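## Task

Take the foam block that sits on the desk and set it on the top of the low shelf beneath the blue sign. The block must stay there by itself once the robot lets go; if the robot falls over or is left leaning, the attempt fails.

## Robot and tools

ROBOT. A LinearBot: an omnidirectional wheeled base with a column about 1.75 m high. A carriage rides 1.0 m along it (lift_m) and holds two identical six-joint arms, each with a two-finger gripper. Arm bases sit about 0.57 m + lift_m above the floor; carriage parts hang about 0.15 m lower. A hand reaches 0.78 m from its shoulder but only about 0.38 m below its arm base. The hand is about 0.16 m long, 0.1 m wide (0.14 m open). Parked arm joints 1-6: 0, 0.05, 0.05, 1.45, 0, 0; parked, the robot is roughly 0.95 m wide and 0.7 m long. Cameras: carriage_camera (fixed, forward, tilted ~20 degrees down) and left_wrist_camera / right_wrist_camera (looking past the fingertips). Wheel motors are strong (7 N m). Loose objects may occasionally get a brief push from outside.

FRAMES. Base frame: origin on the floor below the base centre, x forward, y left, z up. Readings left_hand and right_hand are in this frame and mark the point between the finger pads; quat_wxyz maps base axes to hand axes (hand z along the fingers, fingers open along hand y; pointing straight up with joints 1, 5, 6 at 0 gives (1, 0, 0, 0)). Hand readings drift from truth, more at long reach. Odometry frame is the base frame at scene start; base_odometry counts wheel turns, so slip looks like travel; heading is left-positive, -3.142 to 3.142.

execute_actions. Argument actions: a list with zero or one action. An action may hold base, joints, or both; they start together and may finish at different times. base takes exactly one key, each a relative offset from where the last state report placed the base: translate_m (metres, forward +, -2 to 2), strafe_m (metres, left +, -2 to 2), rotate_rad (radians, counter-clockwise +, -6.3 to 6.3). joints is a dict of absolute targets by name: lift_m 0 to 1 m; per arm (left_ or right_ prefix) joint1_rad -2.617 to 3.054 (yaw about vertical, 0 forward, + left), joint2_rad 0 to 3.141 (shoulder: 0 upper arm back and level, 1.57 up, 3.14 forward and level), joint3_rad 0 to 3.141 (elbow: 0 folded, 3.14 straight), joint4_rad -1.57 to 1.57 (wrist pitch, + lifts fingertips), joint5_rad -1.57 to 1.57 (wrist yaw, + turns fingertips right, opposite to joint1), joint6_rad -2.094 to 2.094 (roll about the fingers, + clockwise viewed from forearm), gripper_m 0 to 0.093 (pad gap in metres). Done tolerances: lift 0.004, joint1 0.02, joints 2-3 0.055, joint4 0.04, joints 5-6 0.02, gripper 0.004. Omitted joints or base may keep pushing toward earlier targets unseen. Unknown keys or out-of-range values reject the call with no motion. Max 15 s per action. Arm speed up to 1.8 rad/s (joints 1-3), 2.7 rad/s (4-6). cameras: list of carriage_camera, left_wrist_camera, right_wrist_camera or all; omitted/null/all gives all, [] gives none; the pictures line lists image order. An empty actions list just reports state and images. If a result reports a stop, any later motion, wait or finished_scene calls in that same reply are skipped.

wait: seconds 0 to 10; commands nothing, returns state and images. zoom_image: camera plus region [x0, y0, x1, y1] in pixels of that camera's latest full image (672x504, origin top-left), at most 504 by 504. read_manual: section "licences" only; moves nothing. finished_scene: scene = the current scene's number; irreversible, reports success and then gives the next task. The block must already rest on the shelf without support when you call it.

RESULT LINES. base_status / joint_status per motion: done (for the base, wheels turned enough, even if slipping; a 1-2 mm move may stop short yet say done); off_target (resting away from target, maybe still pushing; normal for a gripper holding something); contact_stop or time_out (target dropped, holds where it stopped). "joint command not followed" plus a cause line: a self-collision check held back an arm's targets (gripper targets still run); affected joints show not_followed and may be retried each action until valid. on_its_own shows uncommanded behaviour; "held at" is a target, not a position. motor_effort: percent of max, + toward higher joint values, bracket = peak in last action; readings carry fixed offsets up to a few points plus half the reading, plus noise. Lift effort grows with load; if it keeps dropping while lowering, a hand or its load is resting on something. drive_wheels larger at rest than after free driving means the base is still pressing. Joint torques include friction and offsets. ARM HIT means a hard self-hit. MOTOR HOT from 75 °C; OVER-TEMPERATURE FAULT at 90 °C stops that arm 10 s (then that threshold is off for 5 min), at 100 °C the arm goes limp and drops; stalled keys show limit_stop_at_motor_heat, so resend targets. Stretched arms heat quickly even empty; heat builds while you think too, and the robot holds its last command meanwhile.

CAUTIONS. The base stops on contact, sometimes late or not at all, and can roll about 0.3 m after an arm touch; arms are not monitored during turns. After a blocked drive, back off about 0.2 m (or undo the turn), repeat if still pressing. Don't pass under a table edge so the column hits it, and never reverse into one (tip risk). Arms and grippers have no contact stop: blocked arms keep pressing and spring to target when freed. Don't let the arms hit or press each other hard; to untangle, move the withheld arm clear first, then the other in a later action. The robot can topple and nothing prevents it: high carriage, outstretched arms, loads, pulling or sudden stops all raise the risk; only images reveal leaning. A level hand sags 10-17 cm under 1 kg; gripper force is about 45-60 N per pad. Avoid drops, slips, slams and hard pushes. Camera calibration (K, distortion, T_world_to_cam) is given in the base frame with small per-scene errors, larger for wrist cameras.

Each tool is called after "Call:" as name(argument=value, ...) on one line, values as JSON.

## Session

Call:
execute_actions(actions=[])

Scene clock: 0.00 s.
Joint torques (N m, as the arm reports them, + toward a larger angle): no reading
base_odometry: x=+0.000 y=+0.000 heading=+0.000 (m, m, rad; odometry frame)
base_status: not commanded
joint_positions: lift_m=+0.301 left_joint1_rad=-0.011 left_joint2_rad=+0.048 left_joint3_rad=+0.031 left_joint4_rad=+1.484 left_joint5_rad=+0.018 left_joint6_rad=+0.035 left_gripper_m=+0.094 right_joint1_rad=-0.010 right_joint2_rad=+0.056 right_joint3_rad=+0.057 right_joint4_rad=+1.463 right_joint5_rad=+0.008 right_joint6_rad=+0.023 right_gripper_m=+0.094
joint_status: not commanded
motor_effort: lift_m=+30 drive_wheels=-1 (%)
left_hand: x=+0.3063 y=+0.3427 z=+1.2765 quat_wxyz=(+0.999, +0.010, +0.052, +0.012) (m; base frame)
right_hand: x=+0.3061 y=-0.3477 z=+1.2830 quat_wxyz=(+0.999, +0.005, +0.054, +0.006) (m; base frame)
pictures: carriage_camera, left_wrist_camera, right_wrist_camera
camera_calibration (this result's frames):
carriage_camera: T_world_to_cam=[[-0.00320626, -0.99979, 0.0202473, -0.0258043], [-0.349319, -0.0178521, -0.936834, 1.24761], [0.936998, -0.0100765, -0.349188, 0.271893], [0, 0, 0, 1]] pos_world=[0.180968, -0.000786628, 1.26427]
left_wrist_camera: T_world_to_cam=[[0.067528, -0.996339, -0.052426, 0.39152], [0.73762, 0.0852378, -0.669814, 0.602655], [0.67183, 0.00656069, 0.740676, -1.02956], [0, 0, 0, 1]] pos_world=[0.22072, 0.345472, 1.18676]
right_wrist_camera: T_world_to_cam=[[0.0335662, -0.9993, 0.0165006, -0.371488], [0.770891, 0.0153794, -0.636781, 0.600497], [0.636082, 0.0340945, 0.770868, -1.04413], [0, 0, 0, 1]] pos_world=[0.2137, -0.344864, 1.1934]
Images, in order (width x height): carriage_camera 672x504, left_wrist_camera 672x504, right_wrist_camera 672x504.

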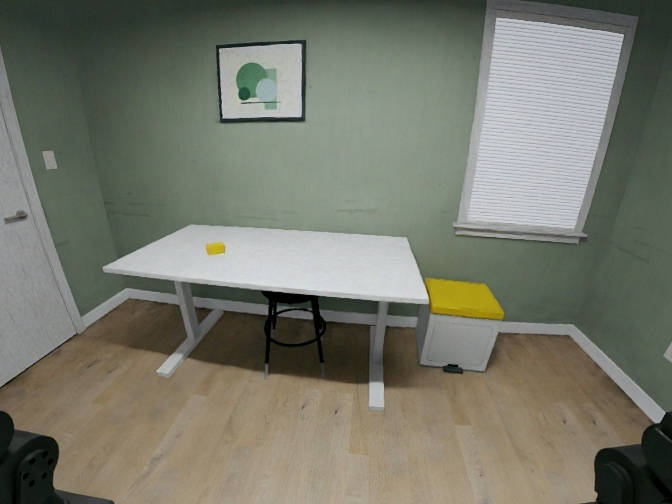

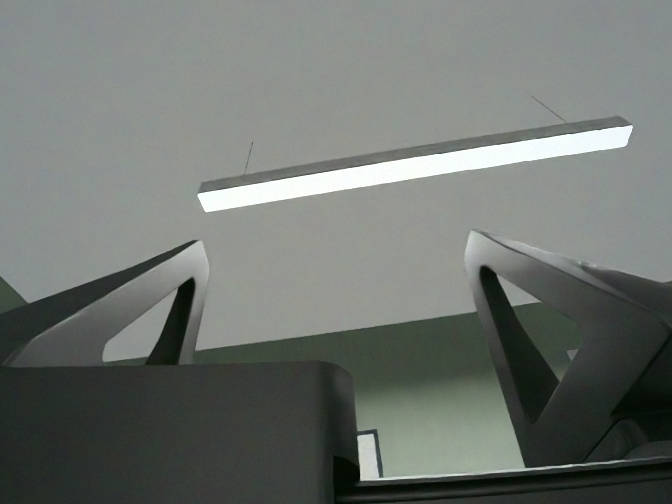

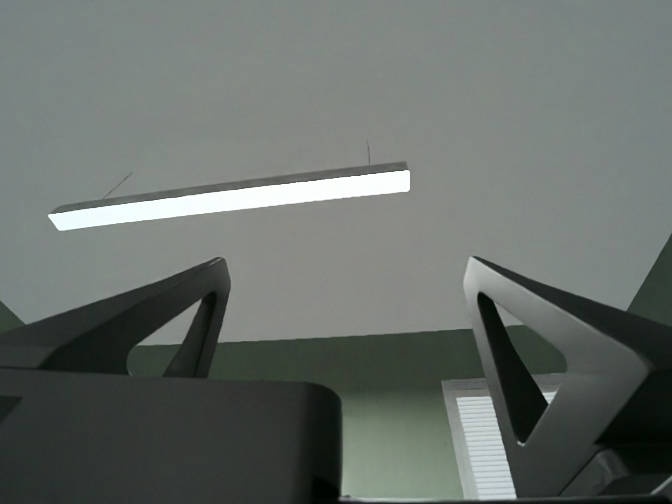

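Call:
zoom_image(camera="carriage_camera", region=[180, 220, 260, 280])

Call:
zoom_image(camera="carriage_camera", region=[90, 210, 270, 390])

Call:
zoom_image(camera="carriage_camera", region=[250, 220, 450, 420])

Region (180, 220, 260, 280) of carriage_camera's 672x504 image, scaled by 6.300, with more detail than that image has; it fills the top 378 rows of this view, and the rest is white.

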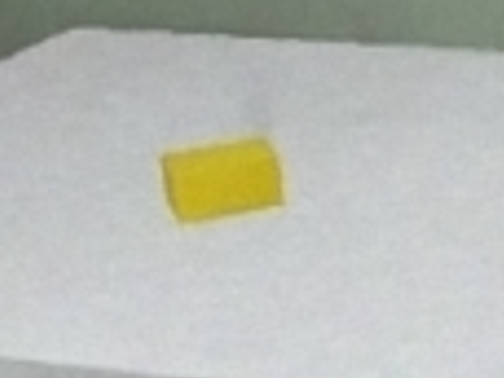

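Region (90, 210, 270, 390) of carriage_camera's 672x504 image, scaled by 2.800, with more detail than that image has.

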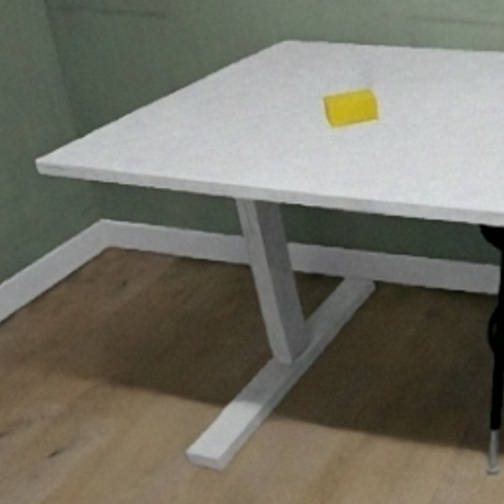

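Region (250, 220, 450, 420) of carriage_camera's 672x504 image, scaled by 2.520, with more detail than that image has.

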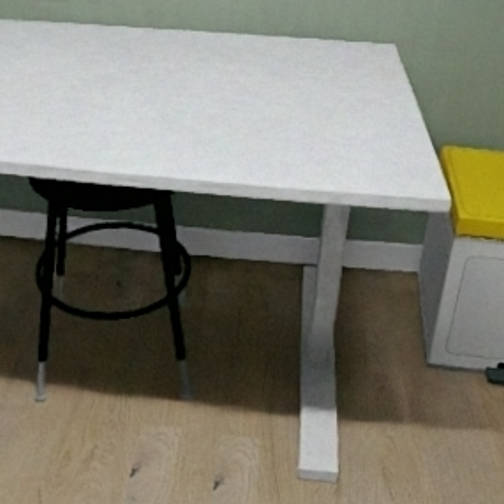

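Call:
execute_actions(actions=[{"base": {"rotate_rad": 0.185}, "joints": {"lift_m": 0.42}}], cameras=["carriage_camera"])

Scene clock: 3.93 s.
Joint torques (N m, as the arm reports them, + toward a larger angle): left_arm=[-0.41  4.    5.69 -0.27 -0.11  0.  ] | right_arm=[-0.21  4.57  7.07 -0.2   0.07  0.07]
base_odometry: x=+0.000 y=+0.000 heading=+0.184 (m, m, rad; odometry frame)
base_status: done
joint_positions: lift_m=+0.420 left_joint1_rad=-0.011 left_joint2_rad=+0.048 left_joint3_rad=+0.031 left_joint4_rad=+1.483 left_joint5_rad=+0.018 left_joint6_rad=+0.035 left_gripper_m=+0.094 right_joint1_rad=-0.010 right_joint2_rad=+0.056 right_joint3_rad=+0.057 right_joint4_rad=+1.463 right_joint5_rad=+0.008 right_joint6_rad=+0.023 right_gripper_m=+0.094
joint_status: all done
motor_effort: lift_m=+33(38) drive_wheels=+19(20) (%)
left_hand: x=+0.3064 y=+0.3427 z=+1.3950 quat_wxyz=(+0.999, +0.010, +0.052, +0.012) (m; base frame)
right_hand: x=+0.3061 y=-0.3477 z=+1.4015 quat_wxyz=(+0.999, +0.005, +0.054, +0.006) (m; base frame)
pictures: carriage_camera
camera_calibration (this result's frames):
carriage_camera: T_world_to_cam=[[-0.00320626, -0.99979, 0.0202473, -0.0282049], [-0.349319, -0.0178521, -0.936834, 1.35869], [0.936998, -0.0100765, -0.349188, 0.313295], [0, 0, 0, 1]] pos_world=[0.180968, -0.000786628, 1.38283]
Images, in order (width x height): carriage_camera 672x504.

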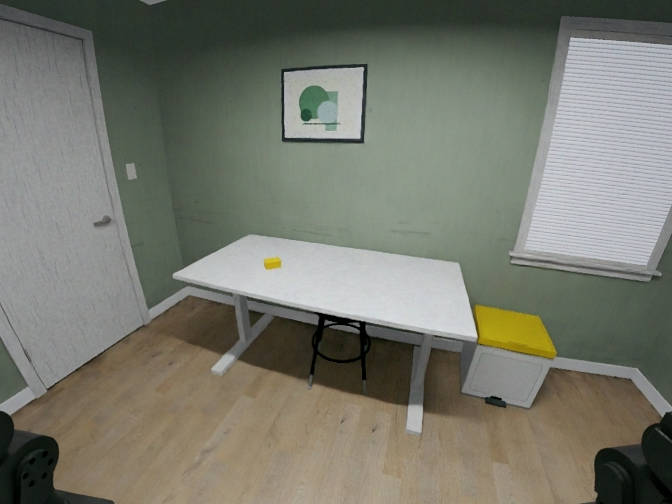

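Call:
zoom_image(camera="carriage_camera", region=[240, 240, 310, 290])

Region (240, 240, 310, 290) of carriage_camera's 672x504 image, scaled by 7.200, with more detail than that image has; it fills the top 360 rows of this view, and the rest is white.

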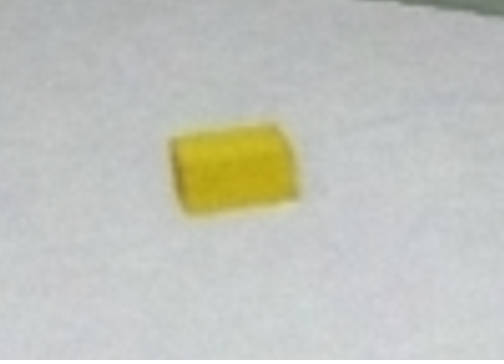

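Call:
execute_actions(actions=[{"base": {"translate_m": 0.88}, "joints": {"lift_m": 0.52, "left_joint1_rad": 0.02, "left_joint2_rad": 2.805, "left_joint3_rad": 1.86, "left_joint4_rad": -0.61, "left_joint5_rad": 0.0, "left_joint6_rad": 1.21, "left_gripper_m": 0.093, "right_joint3_rad": 1.89, "right_joint4_rad": 1.55, "right_joint5_rad": -0.3}}])

Scene clock: 8.33 s.
Joint torques (N m, as the arm reports them, + toward a larger angle): left_arm=[  0.34 -14.07   5.27   0.32  -0.06   0.08] | right_arm=[-0.19 16.07 -4.4  -1.83 -0.06  0.06]
base_odometry: x=+0.865 y=+0.162 heading=+0.186 (m, m, rad; odometry frame)
base_status: done
joint_positions: lift_m=+0.520 left_joint1_rad=+0.011 left_joint2_rad=+2.807 left_joint3_rad=+1.849 left_joint4_rad=-0.610 left_joint5_rad=+0.004 left_joint6_rad=+1.200 left_gripper_m=+0.093 right_joint1_rad=-0.010 right_joint2_rad=+0.056 right_joint3_rad=+1.883 right_joint4_rad=+1.551 right_joint5_rad=-0.293 right_joint6_rad=+0.023 right_gripper_m=+0.094
joint_status: all done
motor_effort: lift_m=+33(39) drive_wheels=-10(31) (%)
left_hand: x=+0.7385 y=+0.3502 z=+0.8570 quat_wxyz=(+0.002, +0.560, +0.828, -0.001) (m; base frame)
right_hand: x=-0.3167 y=-0.2908 z=+1.3628 quat_wxyz=(+0.613, -0.103, -0.776, -0.111) (m; base frame)
pictures: carriage_camera, left_wrist_camera, right_wrist_camera
camera_calibration (this result's frames):
carriage_camera: T_world_to_cam=[[-0.00320626, -0.99979, 0.0202473, -0.0302299], [-0.349319, -0.0178521, -0.936834, 1.45238], [0.936998, -0.0100765, -0.349188, 0.348218], [0, 0, 0, 1]] pos_world=[0.180968, -0.000786628, 1.48285]
left_wrist_camera: T_world_to_cam=[[-0.944757, -0.326817, 0.02498, 0.794543], [-0.250805, 0.769877, 0.586844, -0.584474], [-0.211022, 0.54816, -0.809315, 0.78141], [0, 0, 0, 1]] pos_world=[0.768956, 0.281306, 0.955554]
right_wrist_camera: T_world_to_cam=[[-0.32602, -0.944744, -0.0342144, -0.323898], [0.320828, -0.144613, 0.936032, -1.20193], [-0.889258, 0.294188, 0.350247, -0.545686], [0, 0, 0, 1]] pos_world=[-0.20524, -0.319281, 1.30509]
Images, in order (width x height): carriage_camera 672x504, left_wrist_camera 672x504, right_wrist_camera 672x504.

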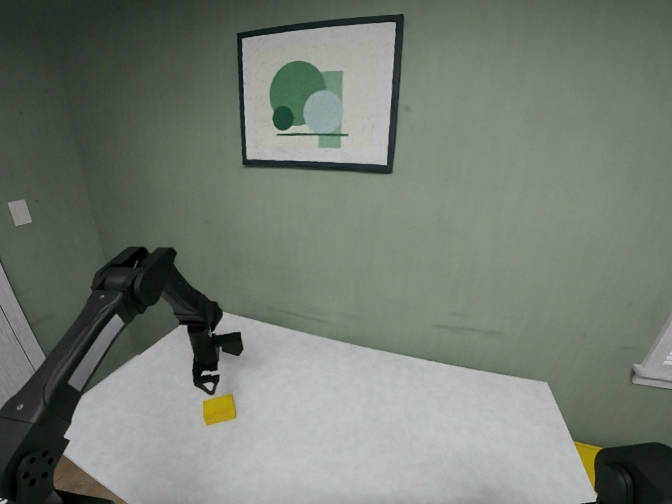

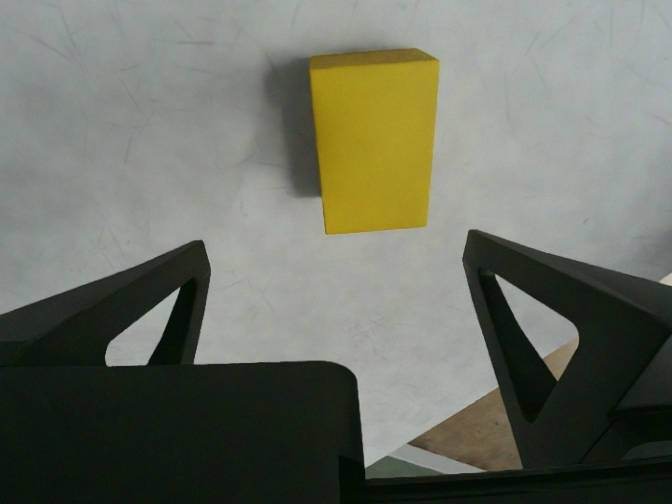

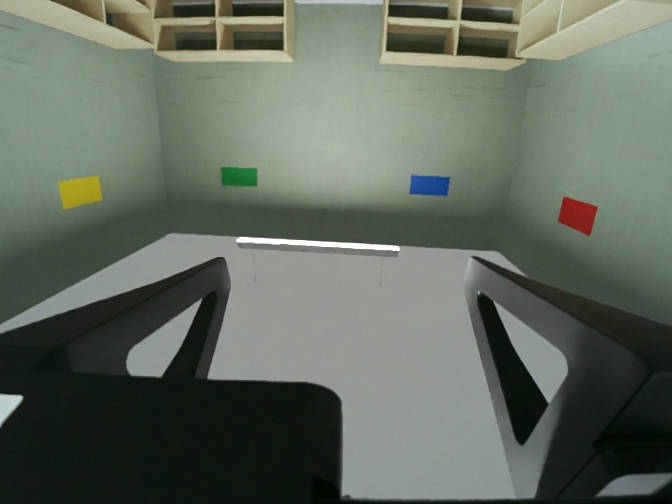

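Call:
zoom_image(camera="left_wrist_camera", region=[180, 30, 500, 290])

Region (180, 30, 500, 290) of left_wrist_camera's 672x504 image, scaled by 1.575, with more detail than that image has; it fills the top 410 rows of this view, and the rest is white.

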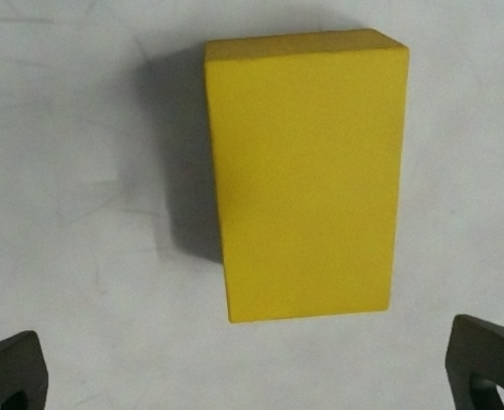

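Call:
execute_actions(actions=[{"joints": {"lift_m": 0.465, "left_joint1_rad": -0.025, "left_joint2_rad": 2.729, "left_joint3_rad": 1.688, "left_joint4_rad": -0.513, "left_joint6_rad": 1.114, "right_joint3_rad": 2.35, "right_joint5_rad": -0.1}}], cameras=["left_wrist_camera", "right_wrist_camera"])

Scene clock: 11.43 s.
Joint torques (N m, as the arm reports them, + toward a larger angle): left_arm=[ -0.67 -14.03   3.65   0.37  -0.06  -0.06] | right_arm=[-0.27 18.93 -5.94 -1.25  0.09  0.06]
base_odometry: x=+0.865 y=+0.162 heading=+0.186 (m, m, rad; odometry frame)
base_status: not commanded
joint_positions: lift_m=+0.465 left_joint1_rad=-0.022 left_joint2_rad=+2.736 left_joint3_rad=+1.698 left_joint4_rad=-0.518 left_joint5_rad=+0.003 left_joint6_rad=+1.121 left_gripper_m=+0.093 right_joint1_rad=-0.010 right_joint2_rad=+0.042 right_joint3_rad=+2.341 right_joint4_rad=+1.553 right_joint5_rad=-0.106 right_joint6_rad=+0.023 right_gripper_m=+0.094
joint_status: all done
motor_effort: lift_m=+26(25) drive_wheels=-7(8) (%)
left_hand: x=+0.7208 y=+0.3359 z=+0.8054 quat_wxyz=(+0.007, +0.541, +0.841, +0.003) (m; base frame)
right_hand: x=-0.3587 y=-0.3219 z=+1.1218 quat_wxyz=(+0.417, -0.037, -0.907, -0.045) (m; base frame)
pictures: left_wrist_camera, right_wrist_camera
camera_calibration (this result's frames):
left_wrist_camera: T_world_to_cam=[[-0.928896, -0.370093, 0.0135493, 0.786733], [-0.293037, 0.756881, 0.584176, -0.510732], [-0.226454, 0.538668, -0.811514, 0.759859], [0, 0, 0, 1]] pos_world=[0.753203, 0.268415, 0.904334]
right_wrist_camera: T_world_to_cam=[[-0.137905, -0.988839, -0.0563924, -0.297075], [-0.127834, -0.0386901, 0.991041, -1.15585], [-0.982161, 0.143878, -0.121071, -0.042449], [0, 0, 0, 1]] pos_world=[-0.230417, -0.332371, 1.1236]
Images, in order (width x height): left_wrist_camera 672x504, right_wrist_camera 672x504.

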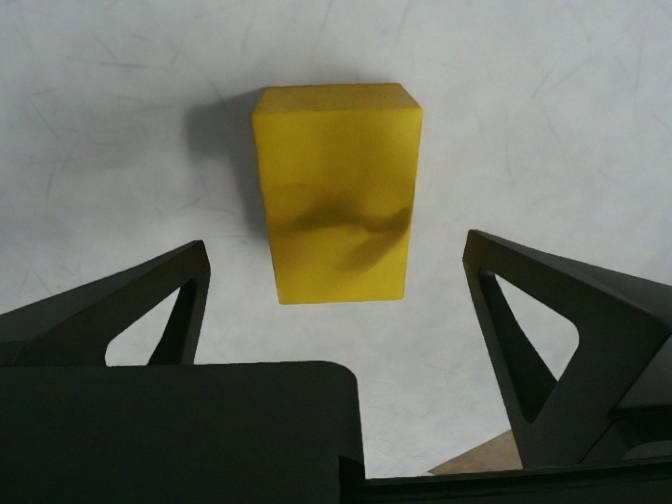

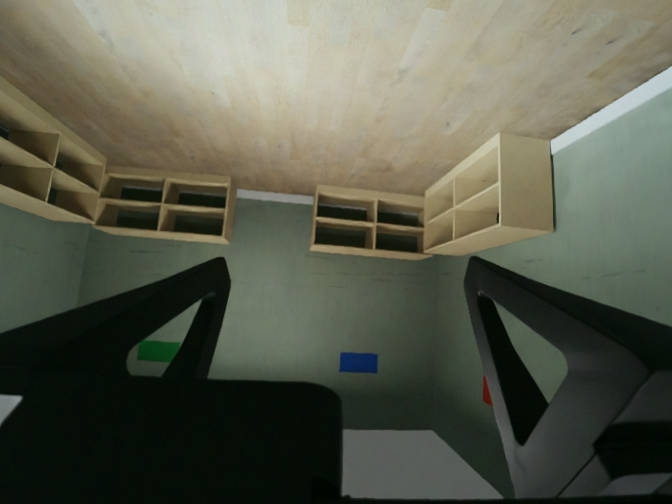

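Call:
execute_actions(actions=[])

Scene clock: 11.80 s.
Joint torques (N m, as the arm reports them, + toward a larger angle): left_arm=[ -0.64 -13.98   3.65   0.42  -0.05  -0.06] | right_arm=[-0.25 19.03 -5.93 -1.26  0.09  0.07]
base_odometry: x=+0.865 y=+0.162 heading=+0.186 (m, m, rad; odometry frame)
base_status: not commanded
joint_positions: lift_m=+0.465 left_joint1_rad=-0.022 left_joint2_rad=+2.736 left_joint3_rad=+1.698 left_joint4_rad=-0.518 left_joint5_rad=+0.003 left_joint6_rad=+1.121 left_gripper_m=+0.093 right_joint1_rad=-0.010 right_joint2_rad=+0.042 right_joint3_rad=+2.341 right_joint4_rad=+1.553 right_joint5_rad=-0.106 right_joint6_rad=+0.023 right_gripper_m=+0.094
joint_status: all done
motor_effort: lift_m=+27(25) drive_wheels=-9(8) (%)
left_hand: x=+0.7208 y=+0.3359 z=+0.8054 quat_wxyz=(+0.007, +0.541, +0.841, +0.003) (m; base frame)
right_hand: x=-0.3587 y=-0.3219 z=+1.1218 quat_wxyz=(+0.417, -0.037, -0.907, -0.045) (m; base frame)
pictures: carriage_camera, left_wrist_camera, right_wrist_camera
camera_calibration (this result's frames):
carriage_camera: T_world_to_cam=[[-0.00320626, -0.99979, 0.0202473, -0.0291261], [-0.349319, -0.0178521, -0.936834, 1.40131], [0.936998, -0.0100765, -0.349188, 0.329181], [0, 0, 0, 1]] pos_world=[0.180968, -0.000786628, 1.42833]
left_wrist_camera: T_world_to_cam=[[-0.928896, -0.370093, 0.0135493, 0.786733], [-0.293037, 0.756881, 0.584176, -0.510732], [-0.226454, 0.538668, -0.811514, 0.759859], [0, 0, 0, 1]] pos_world=[0.753203, 0.268415, 0.904334]
right_wrist_camera: T_world_to_cam=[[-0.137905, -0.988839, -0.0563924, -0.297075], [-0.127834, -0.0386901, 0.991041, -1.15585], [-0.982161, 0.143878, -0.121071, -0.042449], [0, 0, 0, 1]] pos_world=[-0.230417, -0.332371, 1.1236]
Images, in order (width x height): carriage_camera 672x504, left_wrist_camera 672x504, right_wrist_camera 672x504.

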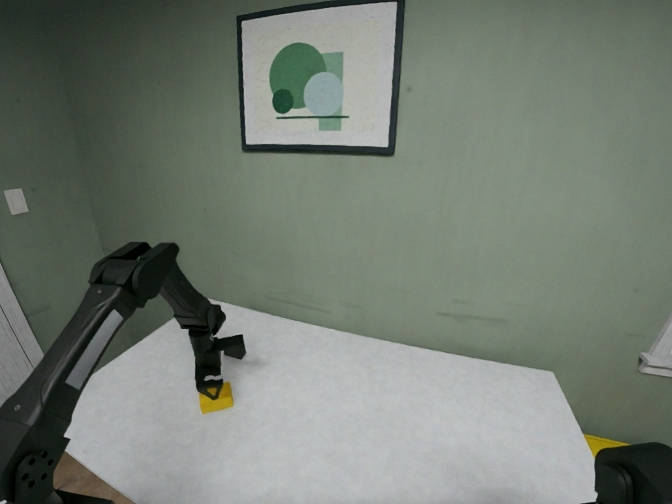

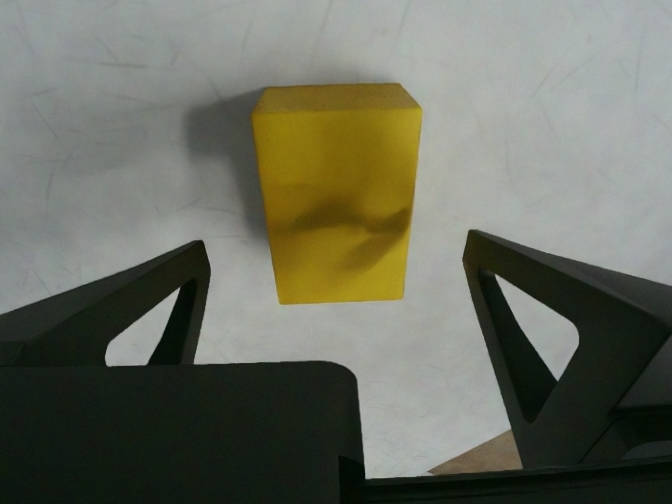

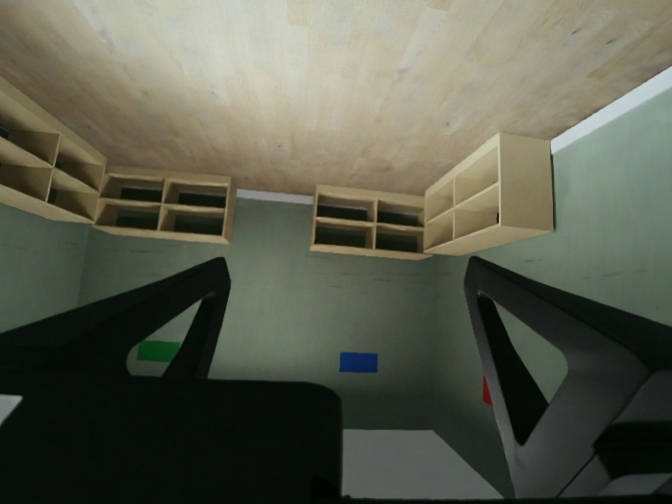

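Call:
zoom_image(camera="right_wrist_camera", region=[290, 110, 590, 290])

Call:
zoom_image(camera="right_wrist_camera", region=[60, 130, 360, 290])

Region (290, 110, 590, 290) of right_wrist_camera's 672x504 image, scaled by 1.680, with more detail than that image has; it fills the top 302 rows of this view, and the rest is white.

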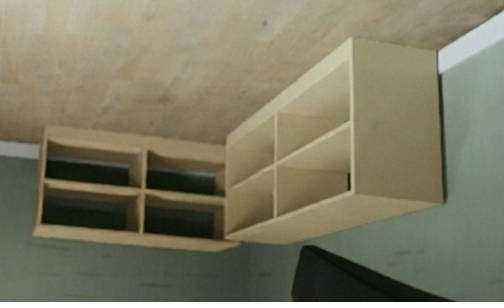

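Region (60, 130, 360, 290) of right_wrist_camera's 672x504 image, scaled by 1.680, with more detail than that image has; it fills the top 269 rows of this view, and the rest is white.

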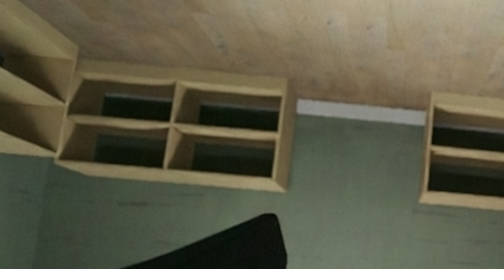

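Call:
execute_actions(actions=[{"joints": {"lift_m": 0.410, "left_gripper_m": 0.078}}], cameras=["left_wrist_camera", "carriage_camera"])

Scene clock: 15.37 s.
Joint torques (N m, as the arm reports them, + toward a larger angle): left_arm=[ -0.76 -13.86   3.64   0.37  -0.07  -0.06] | right_arm=[-0.14 18.61 -5.81 -1.31  0.07  0.07]
base_odometry: x=+0.865 y=+0.162 heading=+0.186 (m, m, rad; odometry frame)
base_status: not commanded
joint_positions: lift_m=+0.410 left_joint1_rad=-0.022 left_joint2_rad=+2.733 left_joint3_rad=+1.698 left_joint4_rad=-0.513 left_joint5_rad=+0.002 left_joint6_rad=+1.121 left_gripper_m=+0.078 right_joint1_rad=-0.010 right_joint2_rad=+0.045 right_joint3_rad=+2.341 right_joint4_rad=+1.552 right_joint5_rad=-0.106 right_joint6_rad=+0.023 right_gripper_m=+0.094
joint_status: all done
motor_effort: lift_m=+27(26) drive_wheels=+12(7) (%)
left_hand: x=+0.7228 y=+0.3359 z=+0.7516 quat_wxyz=(+0.010, +0.541, +0.841, +0.005) (m; base frame)
right_hand: x=-0.3588 y=-0.3219 z=+1.0688 quat_wxyz=(+0.418, -0.037, -0.906, -0.045) (m; base frame)
pictures: carriage_camera, left_wrist_camera
camera_calibration (this result's frames):
carriage_camera: T_world_to_cam=[[-0.00320626, -0.99979, 0.0202473, -0.028012], [-0.349319, -0.0178521, -0.936834, 1.34976], [0.936998, -0.0100765, -0.349188, 0.309967], [0, 0, 0, 1]] pos_world=[0.180968, -0.000786628, 1.3733]
left_wrist_camera: T_world_to_cam=[[-0.928967, -0.370101, 0.00672782, 0.794496], [-0.297273, 0.756749, 0.582203, -0.474106], [-0.220565, 0.538847, -0.813016, 0.71339], [0, 0, 0, 1]] pos_world=[0.754471, 0.268415, 0.850677]
Images, in order (width x height): carriage_camera 672x504, left_wrist_camera 672x504.

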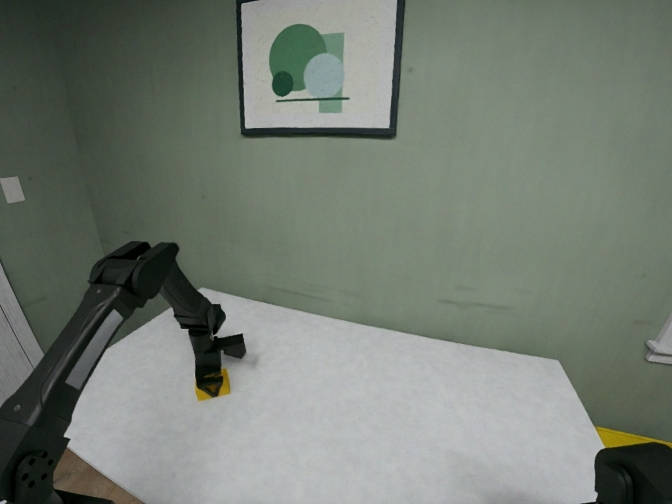

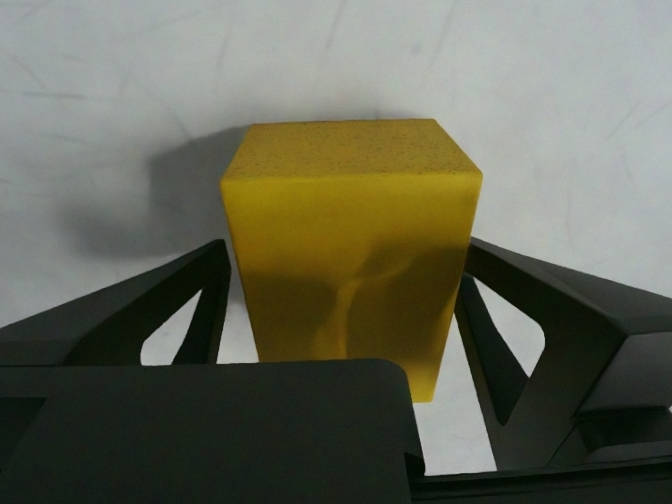

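Call:
zoom_image(camera="carriage_camera", region=[160, 320, 280, 420])

Region (160, 320, 280, 420) of carriage_camera's 672x504 image, scaled by 4.200, with more detail than that image has.

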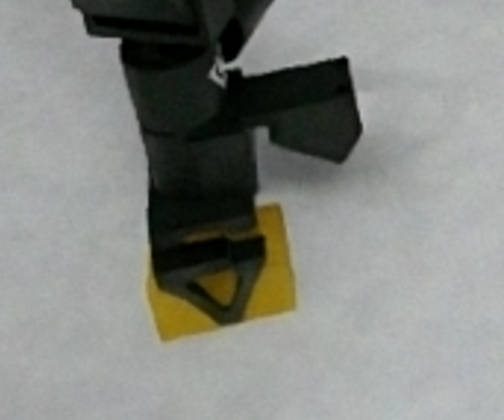

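Call:
execute_actions(actions=[{"joints": {"left_gripper_m": 0.045}}], cameras=["left_wrist_camera"])

Scene clock: 15.97 s.
Joint torques (N m, as the arm reports them, + toward a larger angle): left_arm=[ -0.57 -13.81   3.75   0.37  -0.06  -0.06] | right_arm=[-0.18 18.78 -5.76 -1.24  0.08  0.07]
base_odometry: x=+0.865 y=+0.162 heading=+0.186 (m, m, rad; odometry frame)
base_status: not commanded
joint_positions: lift_m=+0.410 left_joint1_rad=-0.022 left_joint2_rad=+2.733 left_joint3_rad=+1.698 left_joint4_rad=-0.513 left_joint5_rad=+0.002 left_joint6_rad=+1.121 left_gripper_m=+0.058 right_joint1_rad=-0.010 right_joint2_rad=+0.045 right_joint3_rad=+2.341 right_joint4_rad=+1.552 right_joint5_rad=-0.106 right_joint6_rad=+0.023 right_gripper_m=+0.094
joint_status: left_gripper_m off_target (ended at +0.058, target +0.045)
motor_effort: lift_m=+27(27) drive_wheels=+12(8) (%)
left_hand: x=+0.7228 y=+0.3359 z=+0.7516 quat_wxyz=(+0.010, +0.541, +0.841, +0.005) (m; base frame)
right_hand: x=-0.3588 y=-0.3219 z=+1.0688 quat_wxyz=(+0.418, -0.037, -0.906, -0.045) (m; base frame)
pictures: left_wrist_camera
camera_calibration (this result's frames):
left_wrist_camera: T_world_to_cam=[[-0.928967, -0.370101, 0.00672782, 0.794496], [-0.297273, 0.756749, 0.582203, -0.474106], [-0.220565, 0.538847, -0.813016, 0.71339], [0, 0, 0, 1]] pos_world=[0.754471, 0.268415, 0.850677]
Images, in order (width x height): left_wrist_camera 672x504.

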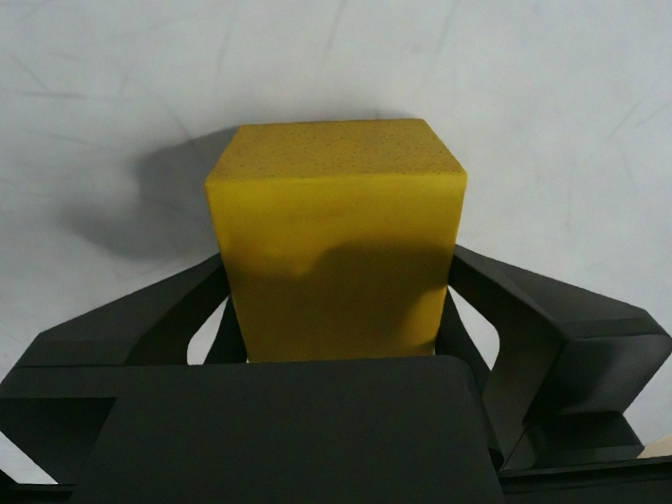

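Call:
execute_actions(actions=[{"base": {"translate_m": -2.0}, "joints": {"left_joint2_rad": 1.75, "left_joint3_rad": 0.85}}])

Scene clock: 22.40 s.
Joint torques (N m, as the arm reports them, + toward a larger angle): left_arm=[-0.61 -7.9   4.01  0.64 -0.05 -0.07] | right_arm=[-0.19 18.77 -5.95 -1.27  0.08  0.06]
base_odometry: x=-1.101 y=-0.207 heading=+0.186 (m, m, rad; odometry frame)
base_status: done
joint_positions: lift_m=+0.410 left_joint1_rad=-0.023 left_joint2_rad=+1.758 left_joint3_rad=+0.869 left_joint4_rad=-0.509 left_joint5_rad=+0.001 left_joint6_rad=+1.121 left_gripper_m=+0.058 right_joint1_rad=-0.009 right_joint2_rad=+0.045 right_joint3_rad=+2.341 right_joint4_rad=+1.553 right_joint5_rad=-0.105 right_joint6_rad=+0.023 right_gripper_m=+0.094
joint_status: all done
motor_effort: lift_m=+27(27) drive_wheels=-1(32) (%)
left_hand: x=+0.5906 y=+0.3388 z=+0.9373 quat_wxyz=(+0.074, +0.539, +0.838, +0.044) (m; base frame)
right_hand: x=-0.3587 y=-0.3223 z=+1.0687 quat_wxyz=(+0.418, -0.036, -0.907, -0.045) (m; base frame)
pictures: carriage_camera, left_wrist_camera, right_wrist_camera
camera_calibration (this result's frames):
carriage_camera: T_world_to_cam=[[-0.00320626, -0.99979, 0.0202473, -0.028012], [-0.349319, -0.0178521, -0.936834, 1.34976], [0.936998, -0.0100765, -0.349188, 0.309967], [0, 0, 0, 1]] pos_world=[0.180968, -0.000786628, 1.3733]
left_wrist_camera: T_world_to_cam=[[-0.919804, -0.369638, -0.131641, 0.795701], [-0.380476, 0.7582, 0.529501, -0.52565], [-0.0959133, 0.537123, -0.838033, 0.784165], [0, 0, 0, 1]] pos_world=[0.607103, 0.271476, 1.04024]
right_wrist_camera: T_world_to_cam=[[-0.136839, -0.989051, -0.0552636, -0.301397], [-0.124754, -0.0381377, 0.991454, -1.10247], [-0.982706, 0.142564, -0.118169, -0.0525681], [0, 0, 0, 1]] pos_world=[-0.23044, -0.332648, 1.07018]
Images, in order (width x height): carriage_camera 672x504, left_wrist_camera 672x504, right_wrist_camera 672x504.

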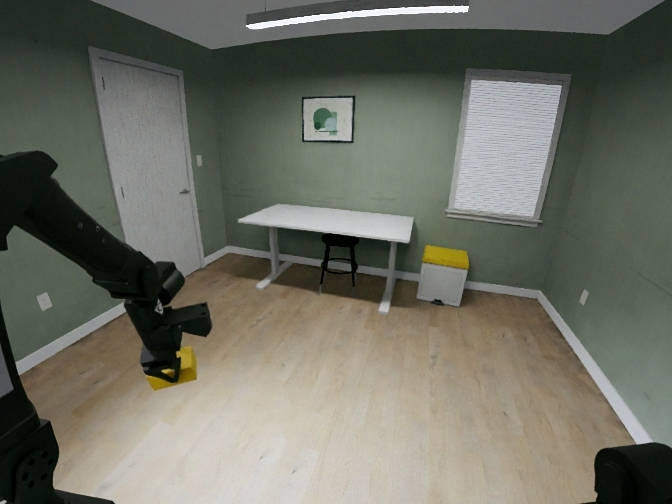

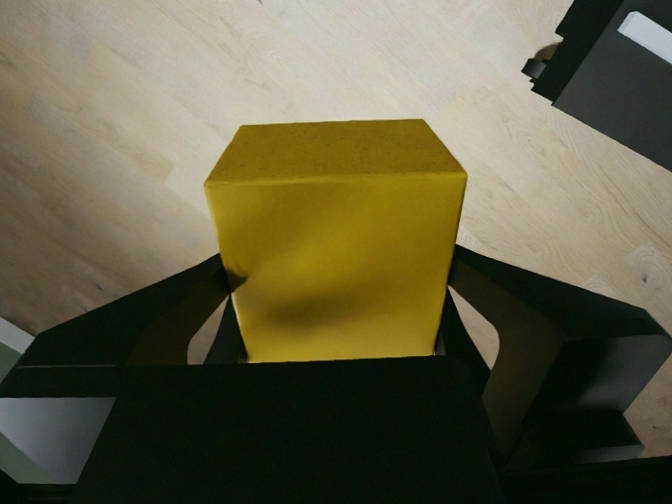

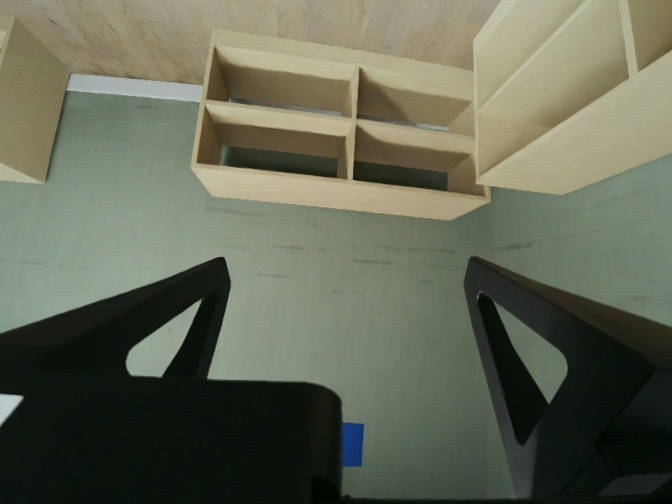

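Call:
zoom_image(camera="right_wrist_camera", region=[170, 10, 380, 230])

Call:
zoom_image(camera="right_wrist_camera", region=[330, 20, 590, 240])

Region (170, 10, 380, 230) of right_wrist_camera's 672x504 image, scaled by 2.291, with more detail than that image has; it fills the left 481 columns of this view, and the rest is white.

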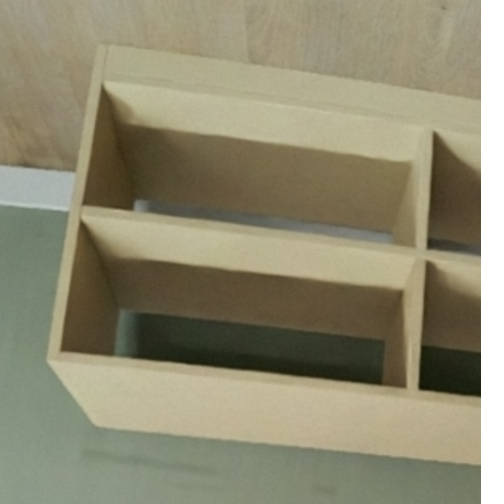

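Region (330, 20, 590, 240) of right_wrist_camera's 672x504 image, scaled by 1.938, with more detail than that image has; it fills the top 426 rows of this view, and the rest is white.

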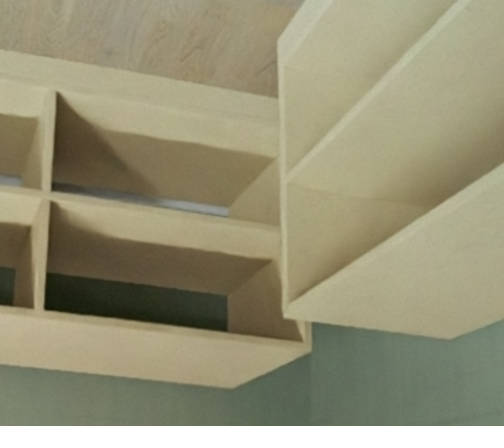

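Call:
execute_actions(actions=[{"base": {"rotate_rad": 1.6}, "joints": {"lift_m": 0.35, "left_joint1_rad": 1.6, "left_joint2_rad": 1.45, "left_joint3_rad": 1.05, "left_joint4_rad": -0.05, "left_joint6_rad": 0.0, "right_joint1_rad": 0, "right_joint2_rad": 0.05, "right_joint3_rad": 0.05, "right_joint4_rad": 1.45, "right_joint5_rad": 0, "right_joint6_rad": 0}}], cameras=["left_wrist_camera", "carriage_camera"])

Scene clock: 26.77 s.
Joint torques (N m, as the arm reports them, + toward a larger angle): left_arm=[ 0.04 -6.71  7.61  2.27 -0.1  -0.09] | right_arm=[-0.36  5.37  6.23 -0.11  0.07  0.03]
base_odometry: x=-1.101 y=-0.207 heading=+1.785 (m, m, rad; odometry frame)
base_status: done
joint_positions: lift_m=+0.350 left_joint1_rad=+1.596 left_joint2_rad=+1.451 left_joint3_rad=+1.049 left_joint4_rad=-0.046 left_joint5_rad=+0.001 left_joint6_rad=+0.009 left_gripper_m=+0.058 right_joint1_rad=+0.002 right_joint2_rad=+0.040 right_joint3_rad=+0.056 right_joint4_rad=+1.441 right_joint5_rad=+0.001 right_joint6_rad=+0.004 right_gripper_m=+0.094
joint_status: all done
motor_effort: lift_m=+26(27) drive_wheels=+16(25) (%)
left_hand: x=+0.2672 y=+0.8049 z=+1.1273 quat_wxyz=(+0.370, -0.603, +0.594, +0.382) (m; base frame)
right_hand: x=+0.3066 y=-0.3462 z=+1.3313 quat_wxyz=(+0.998, +0.001, +0.057, +0.003) (m; base frame)
pictures: carriage_camera, left_wrist_camera
camera_calibration (this result's frames):
carriage_camera: T_world_to_cam=[[-0.00320626, -0.99979, 0.0202473, -0.026798], [-0.349319, -0.0178521, -0.936834, 1.29359], [0.936998, -0.0100765, -0.349188, 0.289031], [0, 0, 0, 1]] pos_world=[0.180968, -0.000786628, 1.31335]
left_wrist_camera: T_world_to_cam=[[0.998893, -0.0247869, -0.0399855, -0.198098], [-0.040652, -0.882554, -0.468451, 1.2521], [-0.0236779, 0.469558, -0.882584, 0.747282], [0, 0, 0, 1]] pos_world=[0.266474, 0.749247, 1.23817]
Images, in order (width x height): carriage_camera 672x504, left_wrist_camera 672x504.

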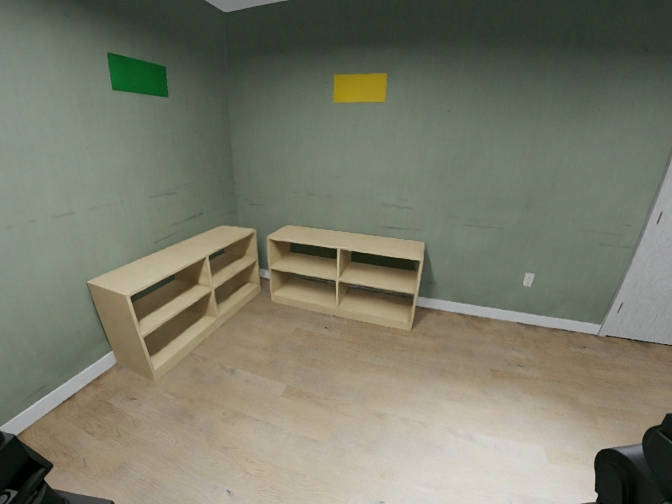

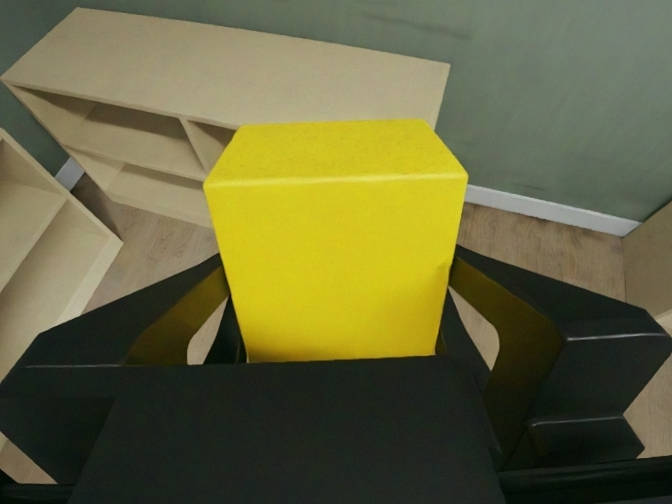

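Call:
zoom_image(camera="left_wrist_camera", region=[0, 0, 260, 200])

Call:
zoom_image(camera="left_wrist_camera", region=[300, 20, 500, 180])

Call:
zoom_image(camera="carriage_camera", region=[70, 210, 290, 390])

Region (0, 0, 260, 200) of left_wrist_camera's 672x504 image, scaled by 1.938, with more detail than that image has; it fills the top 388 rows of this view, and the rest is white.

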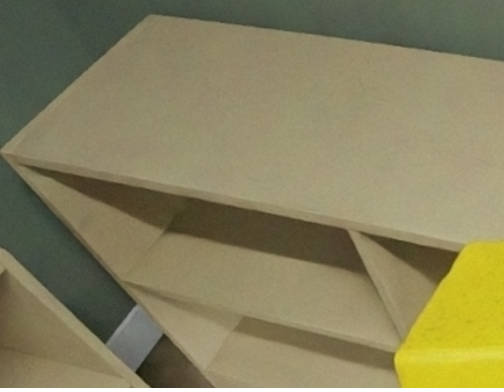

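Region (300, 20, 500, 180) of left_wrist_camera's 672x504 image, scaled by 2.520, with more detail than that image has; it fills the top 403 rows of this view, and the rest is white.

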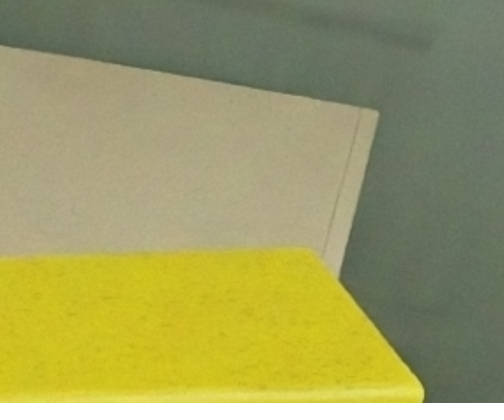

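Region (70, 210, 290, 390) of carriage_camera's 672x504 image, scaled by 2.291, with more detail than that image has; it fills the top 412 rows of this view, and the rest is white.

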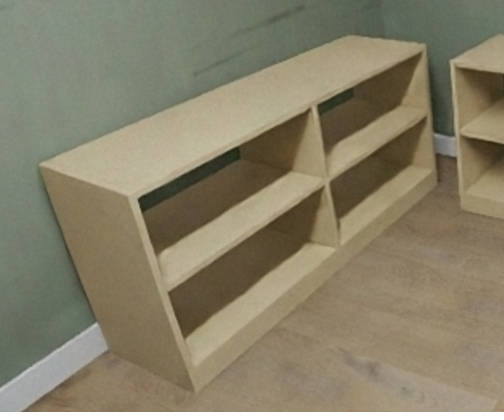

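Call:
execute_actions(actions=[{"base": {"strafe_m": 0.74}, "joints": {"lift_m": 0.338, "left_joint2_rad": 2.731, "left_joint3_rad": 1.70, "left_joint4_rad": -0.515, "left_joint6_rad": 1.125}}], cameras=["left_wrist_camera", "carriage_camera"])

Scene clock: 31.30 s.
Joint torques (N m, as the arm reports them, + toward a larger angle): left_arm=[ -0.17 -13.65   5.52   0.36  -0.03   0.07] | right_arm=[-0.33  5.37  6.13 -0.13  0.08  0.03]
base_odometry: x=-1.824 y=-0.365 heading=+1.786 (m, m, rad; odometry frame)
base_status: done
joint_positions: lift_m=+0.338 left_joint1_rad=+1.596 left_joint2_rad=+2.738 left_joint3_rad=+1.681 left_joint4_rad=-0.519 left_joint5_rad=+0.001 left_joint6_rad=+1.116 left_gripper_m=+0.058 right_joint1_rad=+0.002 right_joint2_rad=+0.040 right_joint3_rad=+0.056 right_joint4_rad=+1.446 right_joint5_rad=+0.001 right_joint6_rad=+0.004 right_gripper_m=+0.094
joint_status: all done
motor_effort: lift_m=+26(28) drive_wheels=-11(31) (%)
left_hand: x=+0.2678 y=+0.7803 z=+0.6746 quat_wxyz=(+0.000, -0.237, +0.971, -0.002) (m; base frame)
right_hand: x=+0.3052 y=-0.3462 z=+1.3195 quat_wxyz=(+0.999, +0.001, +0.054, +0.003) (m; base frame)
pictures: carriage_camera, left_wrist_camera
camera_calibration (this result's frames):
carriage_camera: T_world_to_cam=[[-0.00320626, -0.99979, 0.0202473, -0.0265552], [-0.349319, -0.0178521, -0.936834, 1.28236], [0.936998, -0.0100765, -0.349188, 0.284843], [0, 0, 0, 1]] pos_world=[0.180968, -0.000786628, 1.30136]
left_wrist_camera: T_world_to_cam=[[0.417576, -0.908116, 0.0309062, 0.579712], [-0.739736, -0.320005, 0.591935, 0.0512289], [-0.527656, -0.27004, -0.805393, 1.0193], [0, 0, 0, 1]] pos_world=[0.333662, 0.818092, 0.772697]
Images, in order (width x height): carriage_camera 672x504, left_wrist_camera 672x504.

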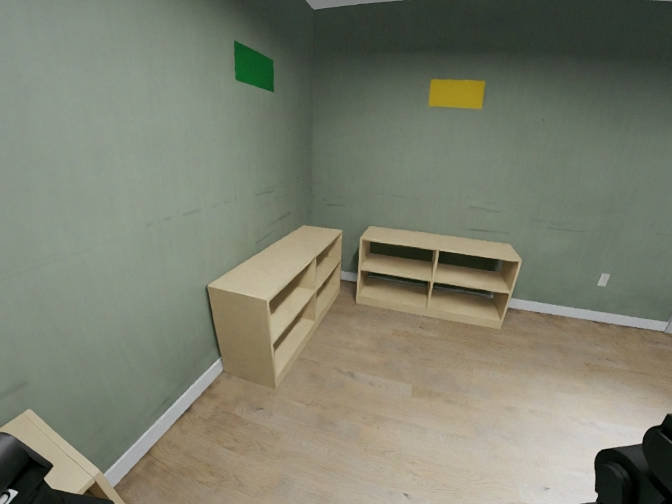

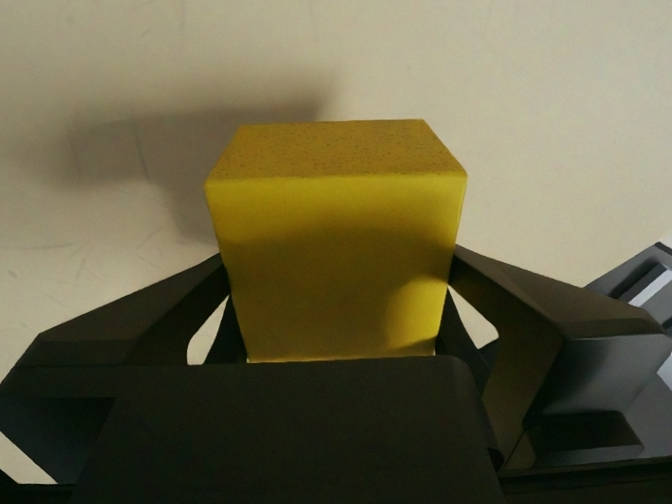

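Call:
zoom_image(camera="left_wrist_camera", region=[40, 40, 500, 300])

Call:
zoom_image(camera="carriage_camera", region=[0, 380, 160, 504])

Region (40, 40, 500, 300) of left_wrist_camera's 672x504 image, scaled by 1.096, with more detail than that image has; it fills the top 285 rows of this view, and the rest is white.

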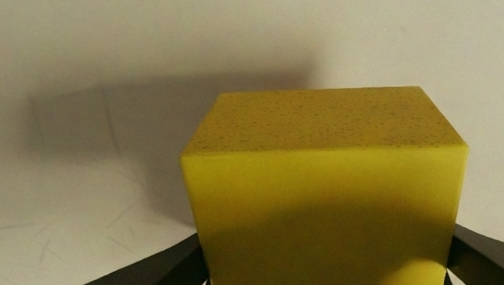

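Region (0, 380, 160, 504) of carriage_camera's 672x504 image, scaled by 3.150, with more detail than that image has; it fills the top 391 rows of this view, and the rest is white.

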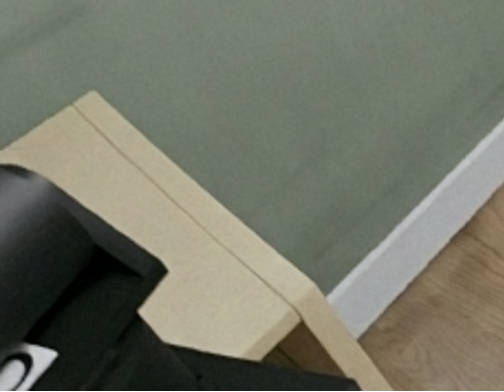

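Call:
execute_actions(actions=[{"joints": {"lift_m": 0.307, "left_joint4_rad": -0.488}}], cameras=["left_wrist_camera"])

Scene clock: 32.33 s.
Joint torques (N m, as the arm reports them, + toward a larger angle): left_arm=[  0.03 -13.88   5.62   0.42  -0.07   0.07] | right_arm=[-0.32  5.37  6.21 -0.15  0.07  0.03]
base_odometry: x=-1.824 y=-0.365 heading=+1.786 (m, m, rad; odometry frame)
base_status: not commanded
joint_positions: lift_m=+0.307 left_joint1_rad=+1.596 left_joint2_rad=+2.736 left_joint3_rad=+1.681 left_joint4_rad=-0.490 left_joint5_rad=+0.000 left_joint6_rad=+1.116 left_gripper_m=+0.058 right_joint1_rad=+0.002 right_joint2_rad=+0.040 right_joint3_rad=+0.056 right_joint4_rad=+1.447 right_joint5_rad=+0.001 right_joint6_rad=+0.004 right_gripper_m=+0.094
joint_status: all done
motor_effort: lift_m=+27(24) drive_wheels=-11(10) (%)
left_hand: x=+0.2675 y=+0.7879 z=+0.6443 quat_wxyz=(+0.003, -0.237, +0.971, +0.013) (m; base frame)
right_hand: x=+0.3050 y=-0.3462 z=+1.2885 quat_wxyz=(+0.999, +0.001, +0.054, +0.003) (m; base frame)
pictures: left_wrist_camera
camera_calibration (this result's frames):
left_wrist_camera: T_world_to_cam=[[0.417609, -0.908623, 0.00257408, 0.606348], [-0.738842, -0.337925, 0.583026, 0.0910011], [-0.528882, -0.245379, -0.812449, 0.982209], [0, 0, 0, 1]] pos_world=[0.333491, 0.822707, 0.743378]
Images, in order (width x height): left_wrist_camera 672x504.

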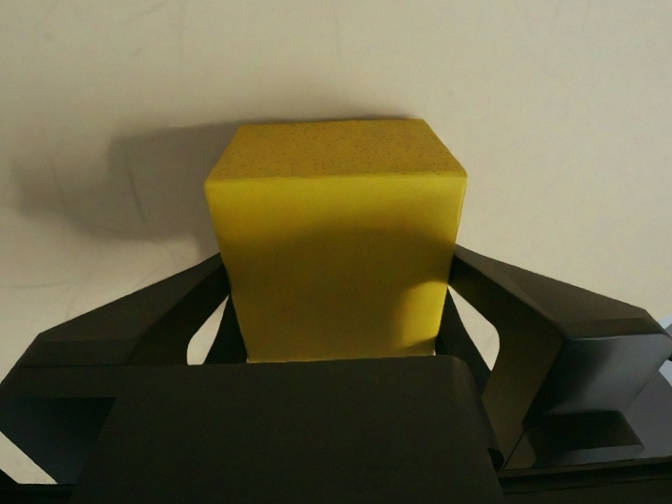

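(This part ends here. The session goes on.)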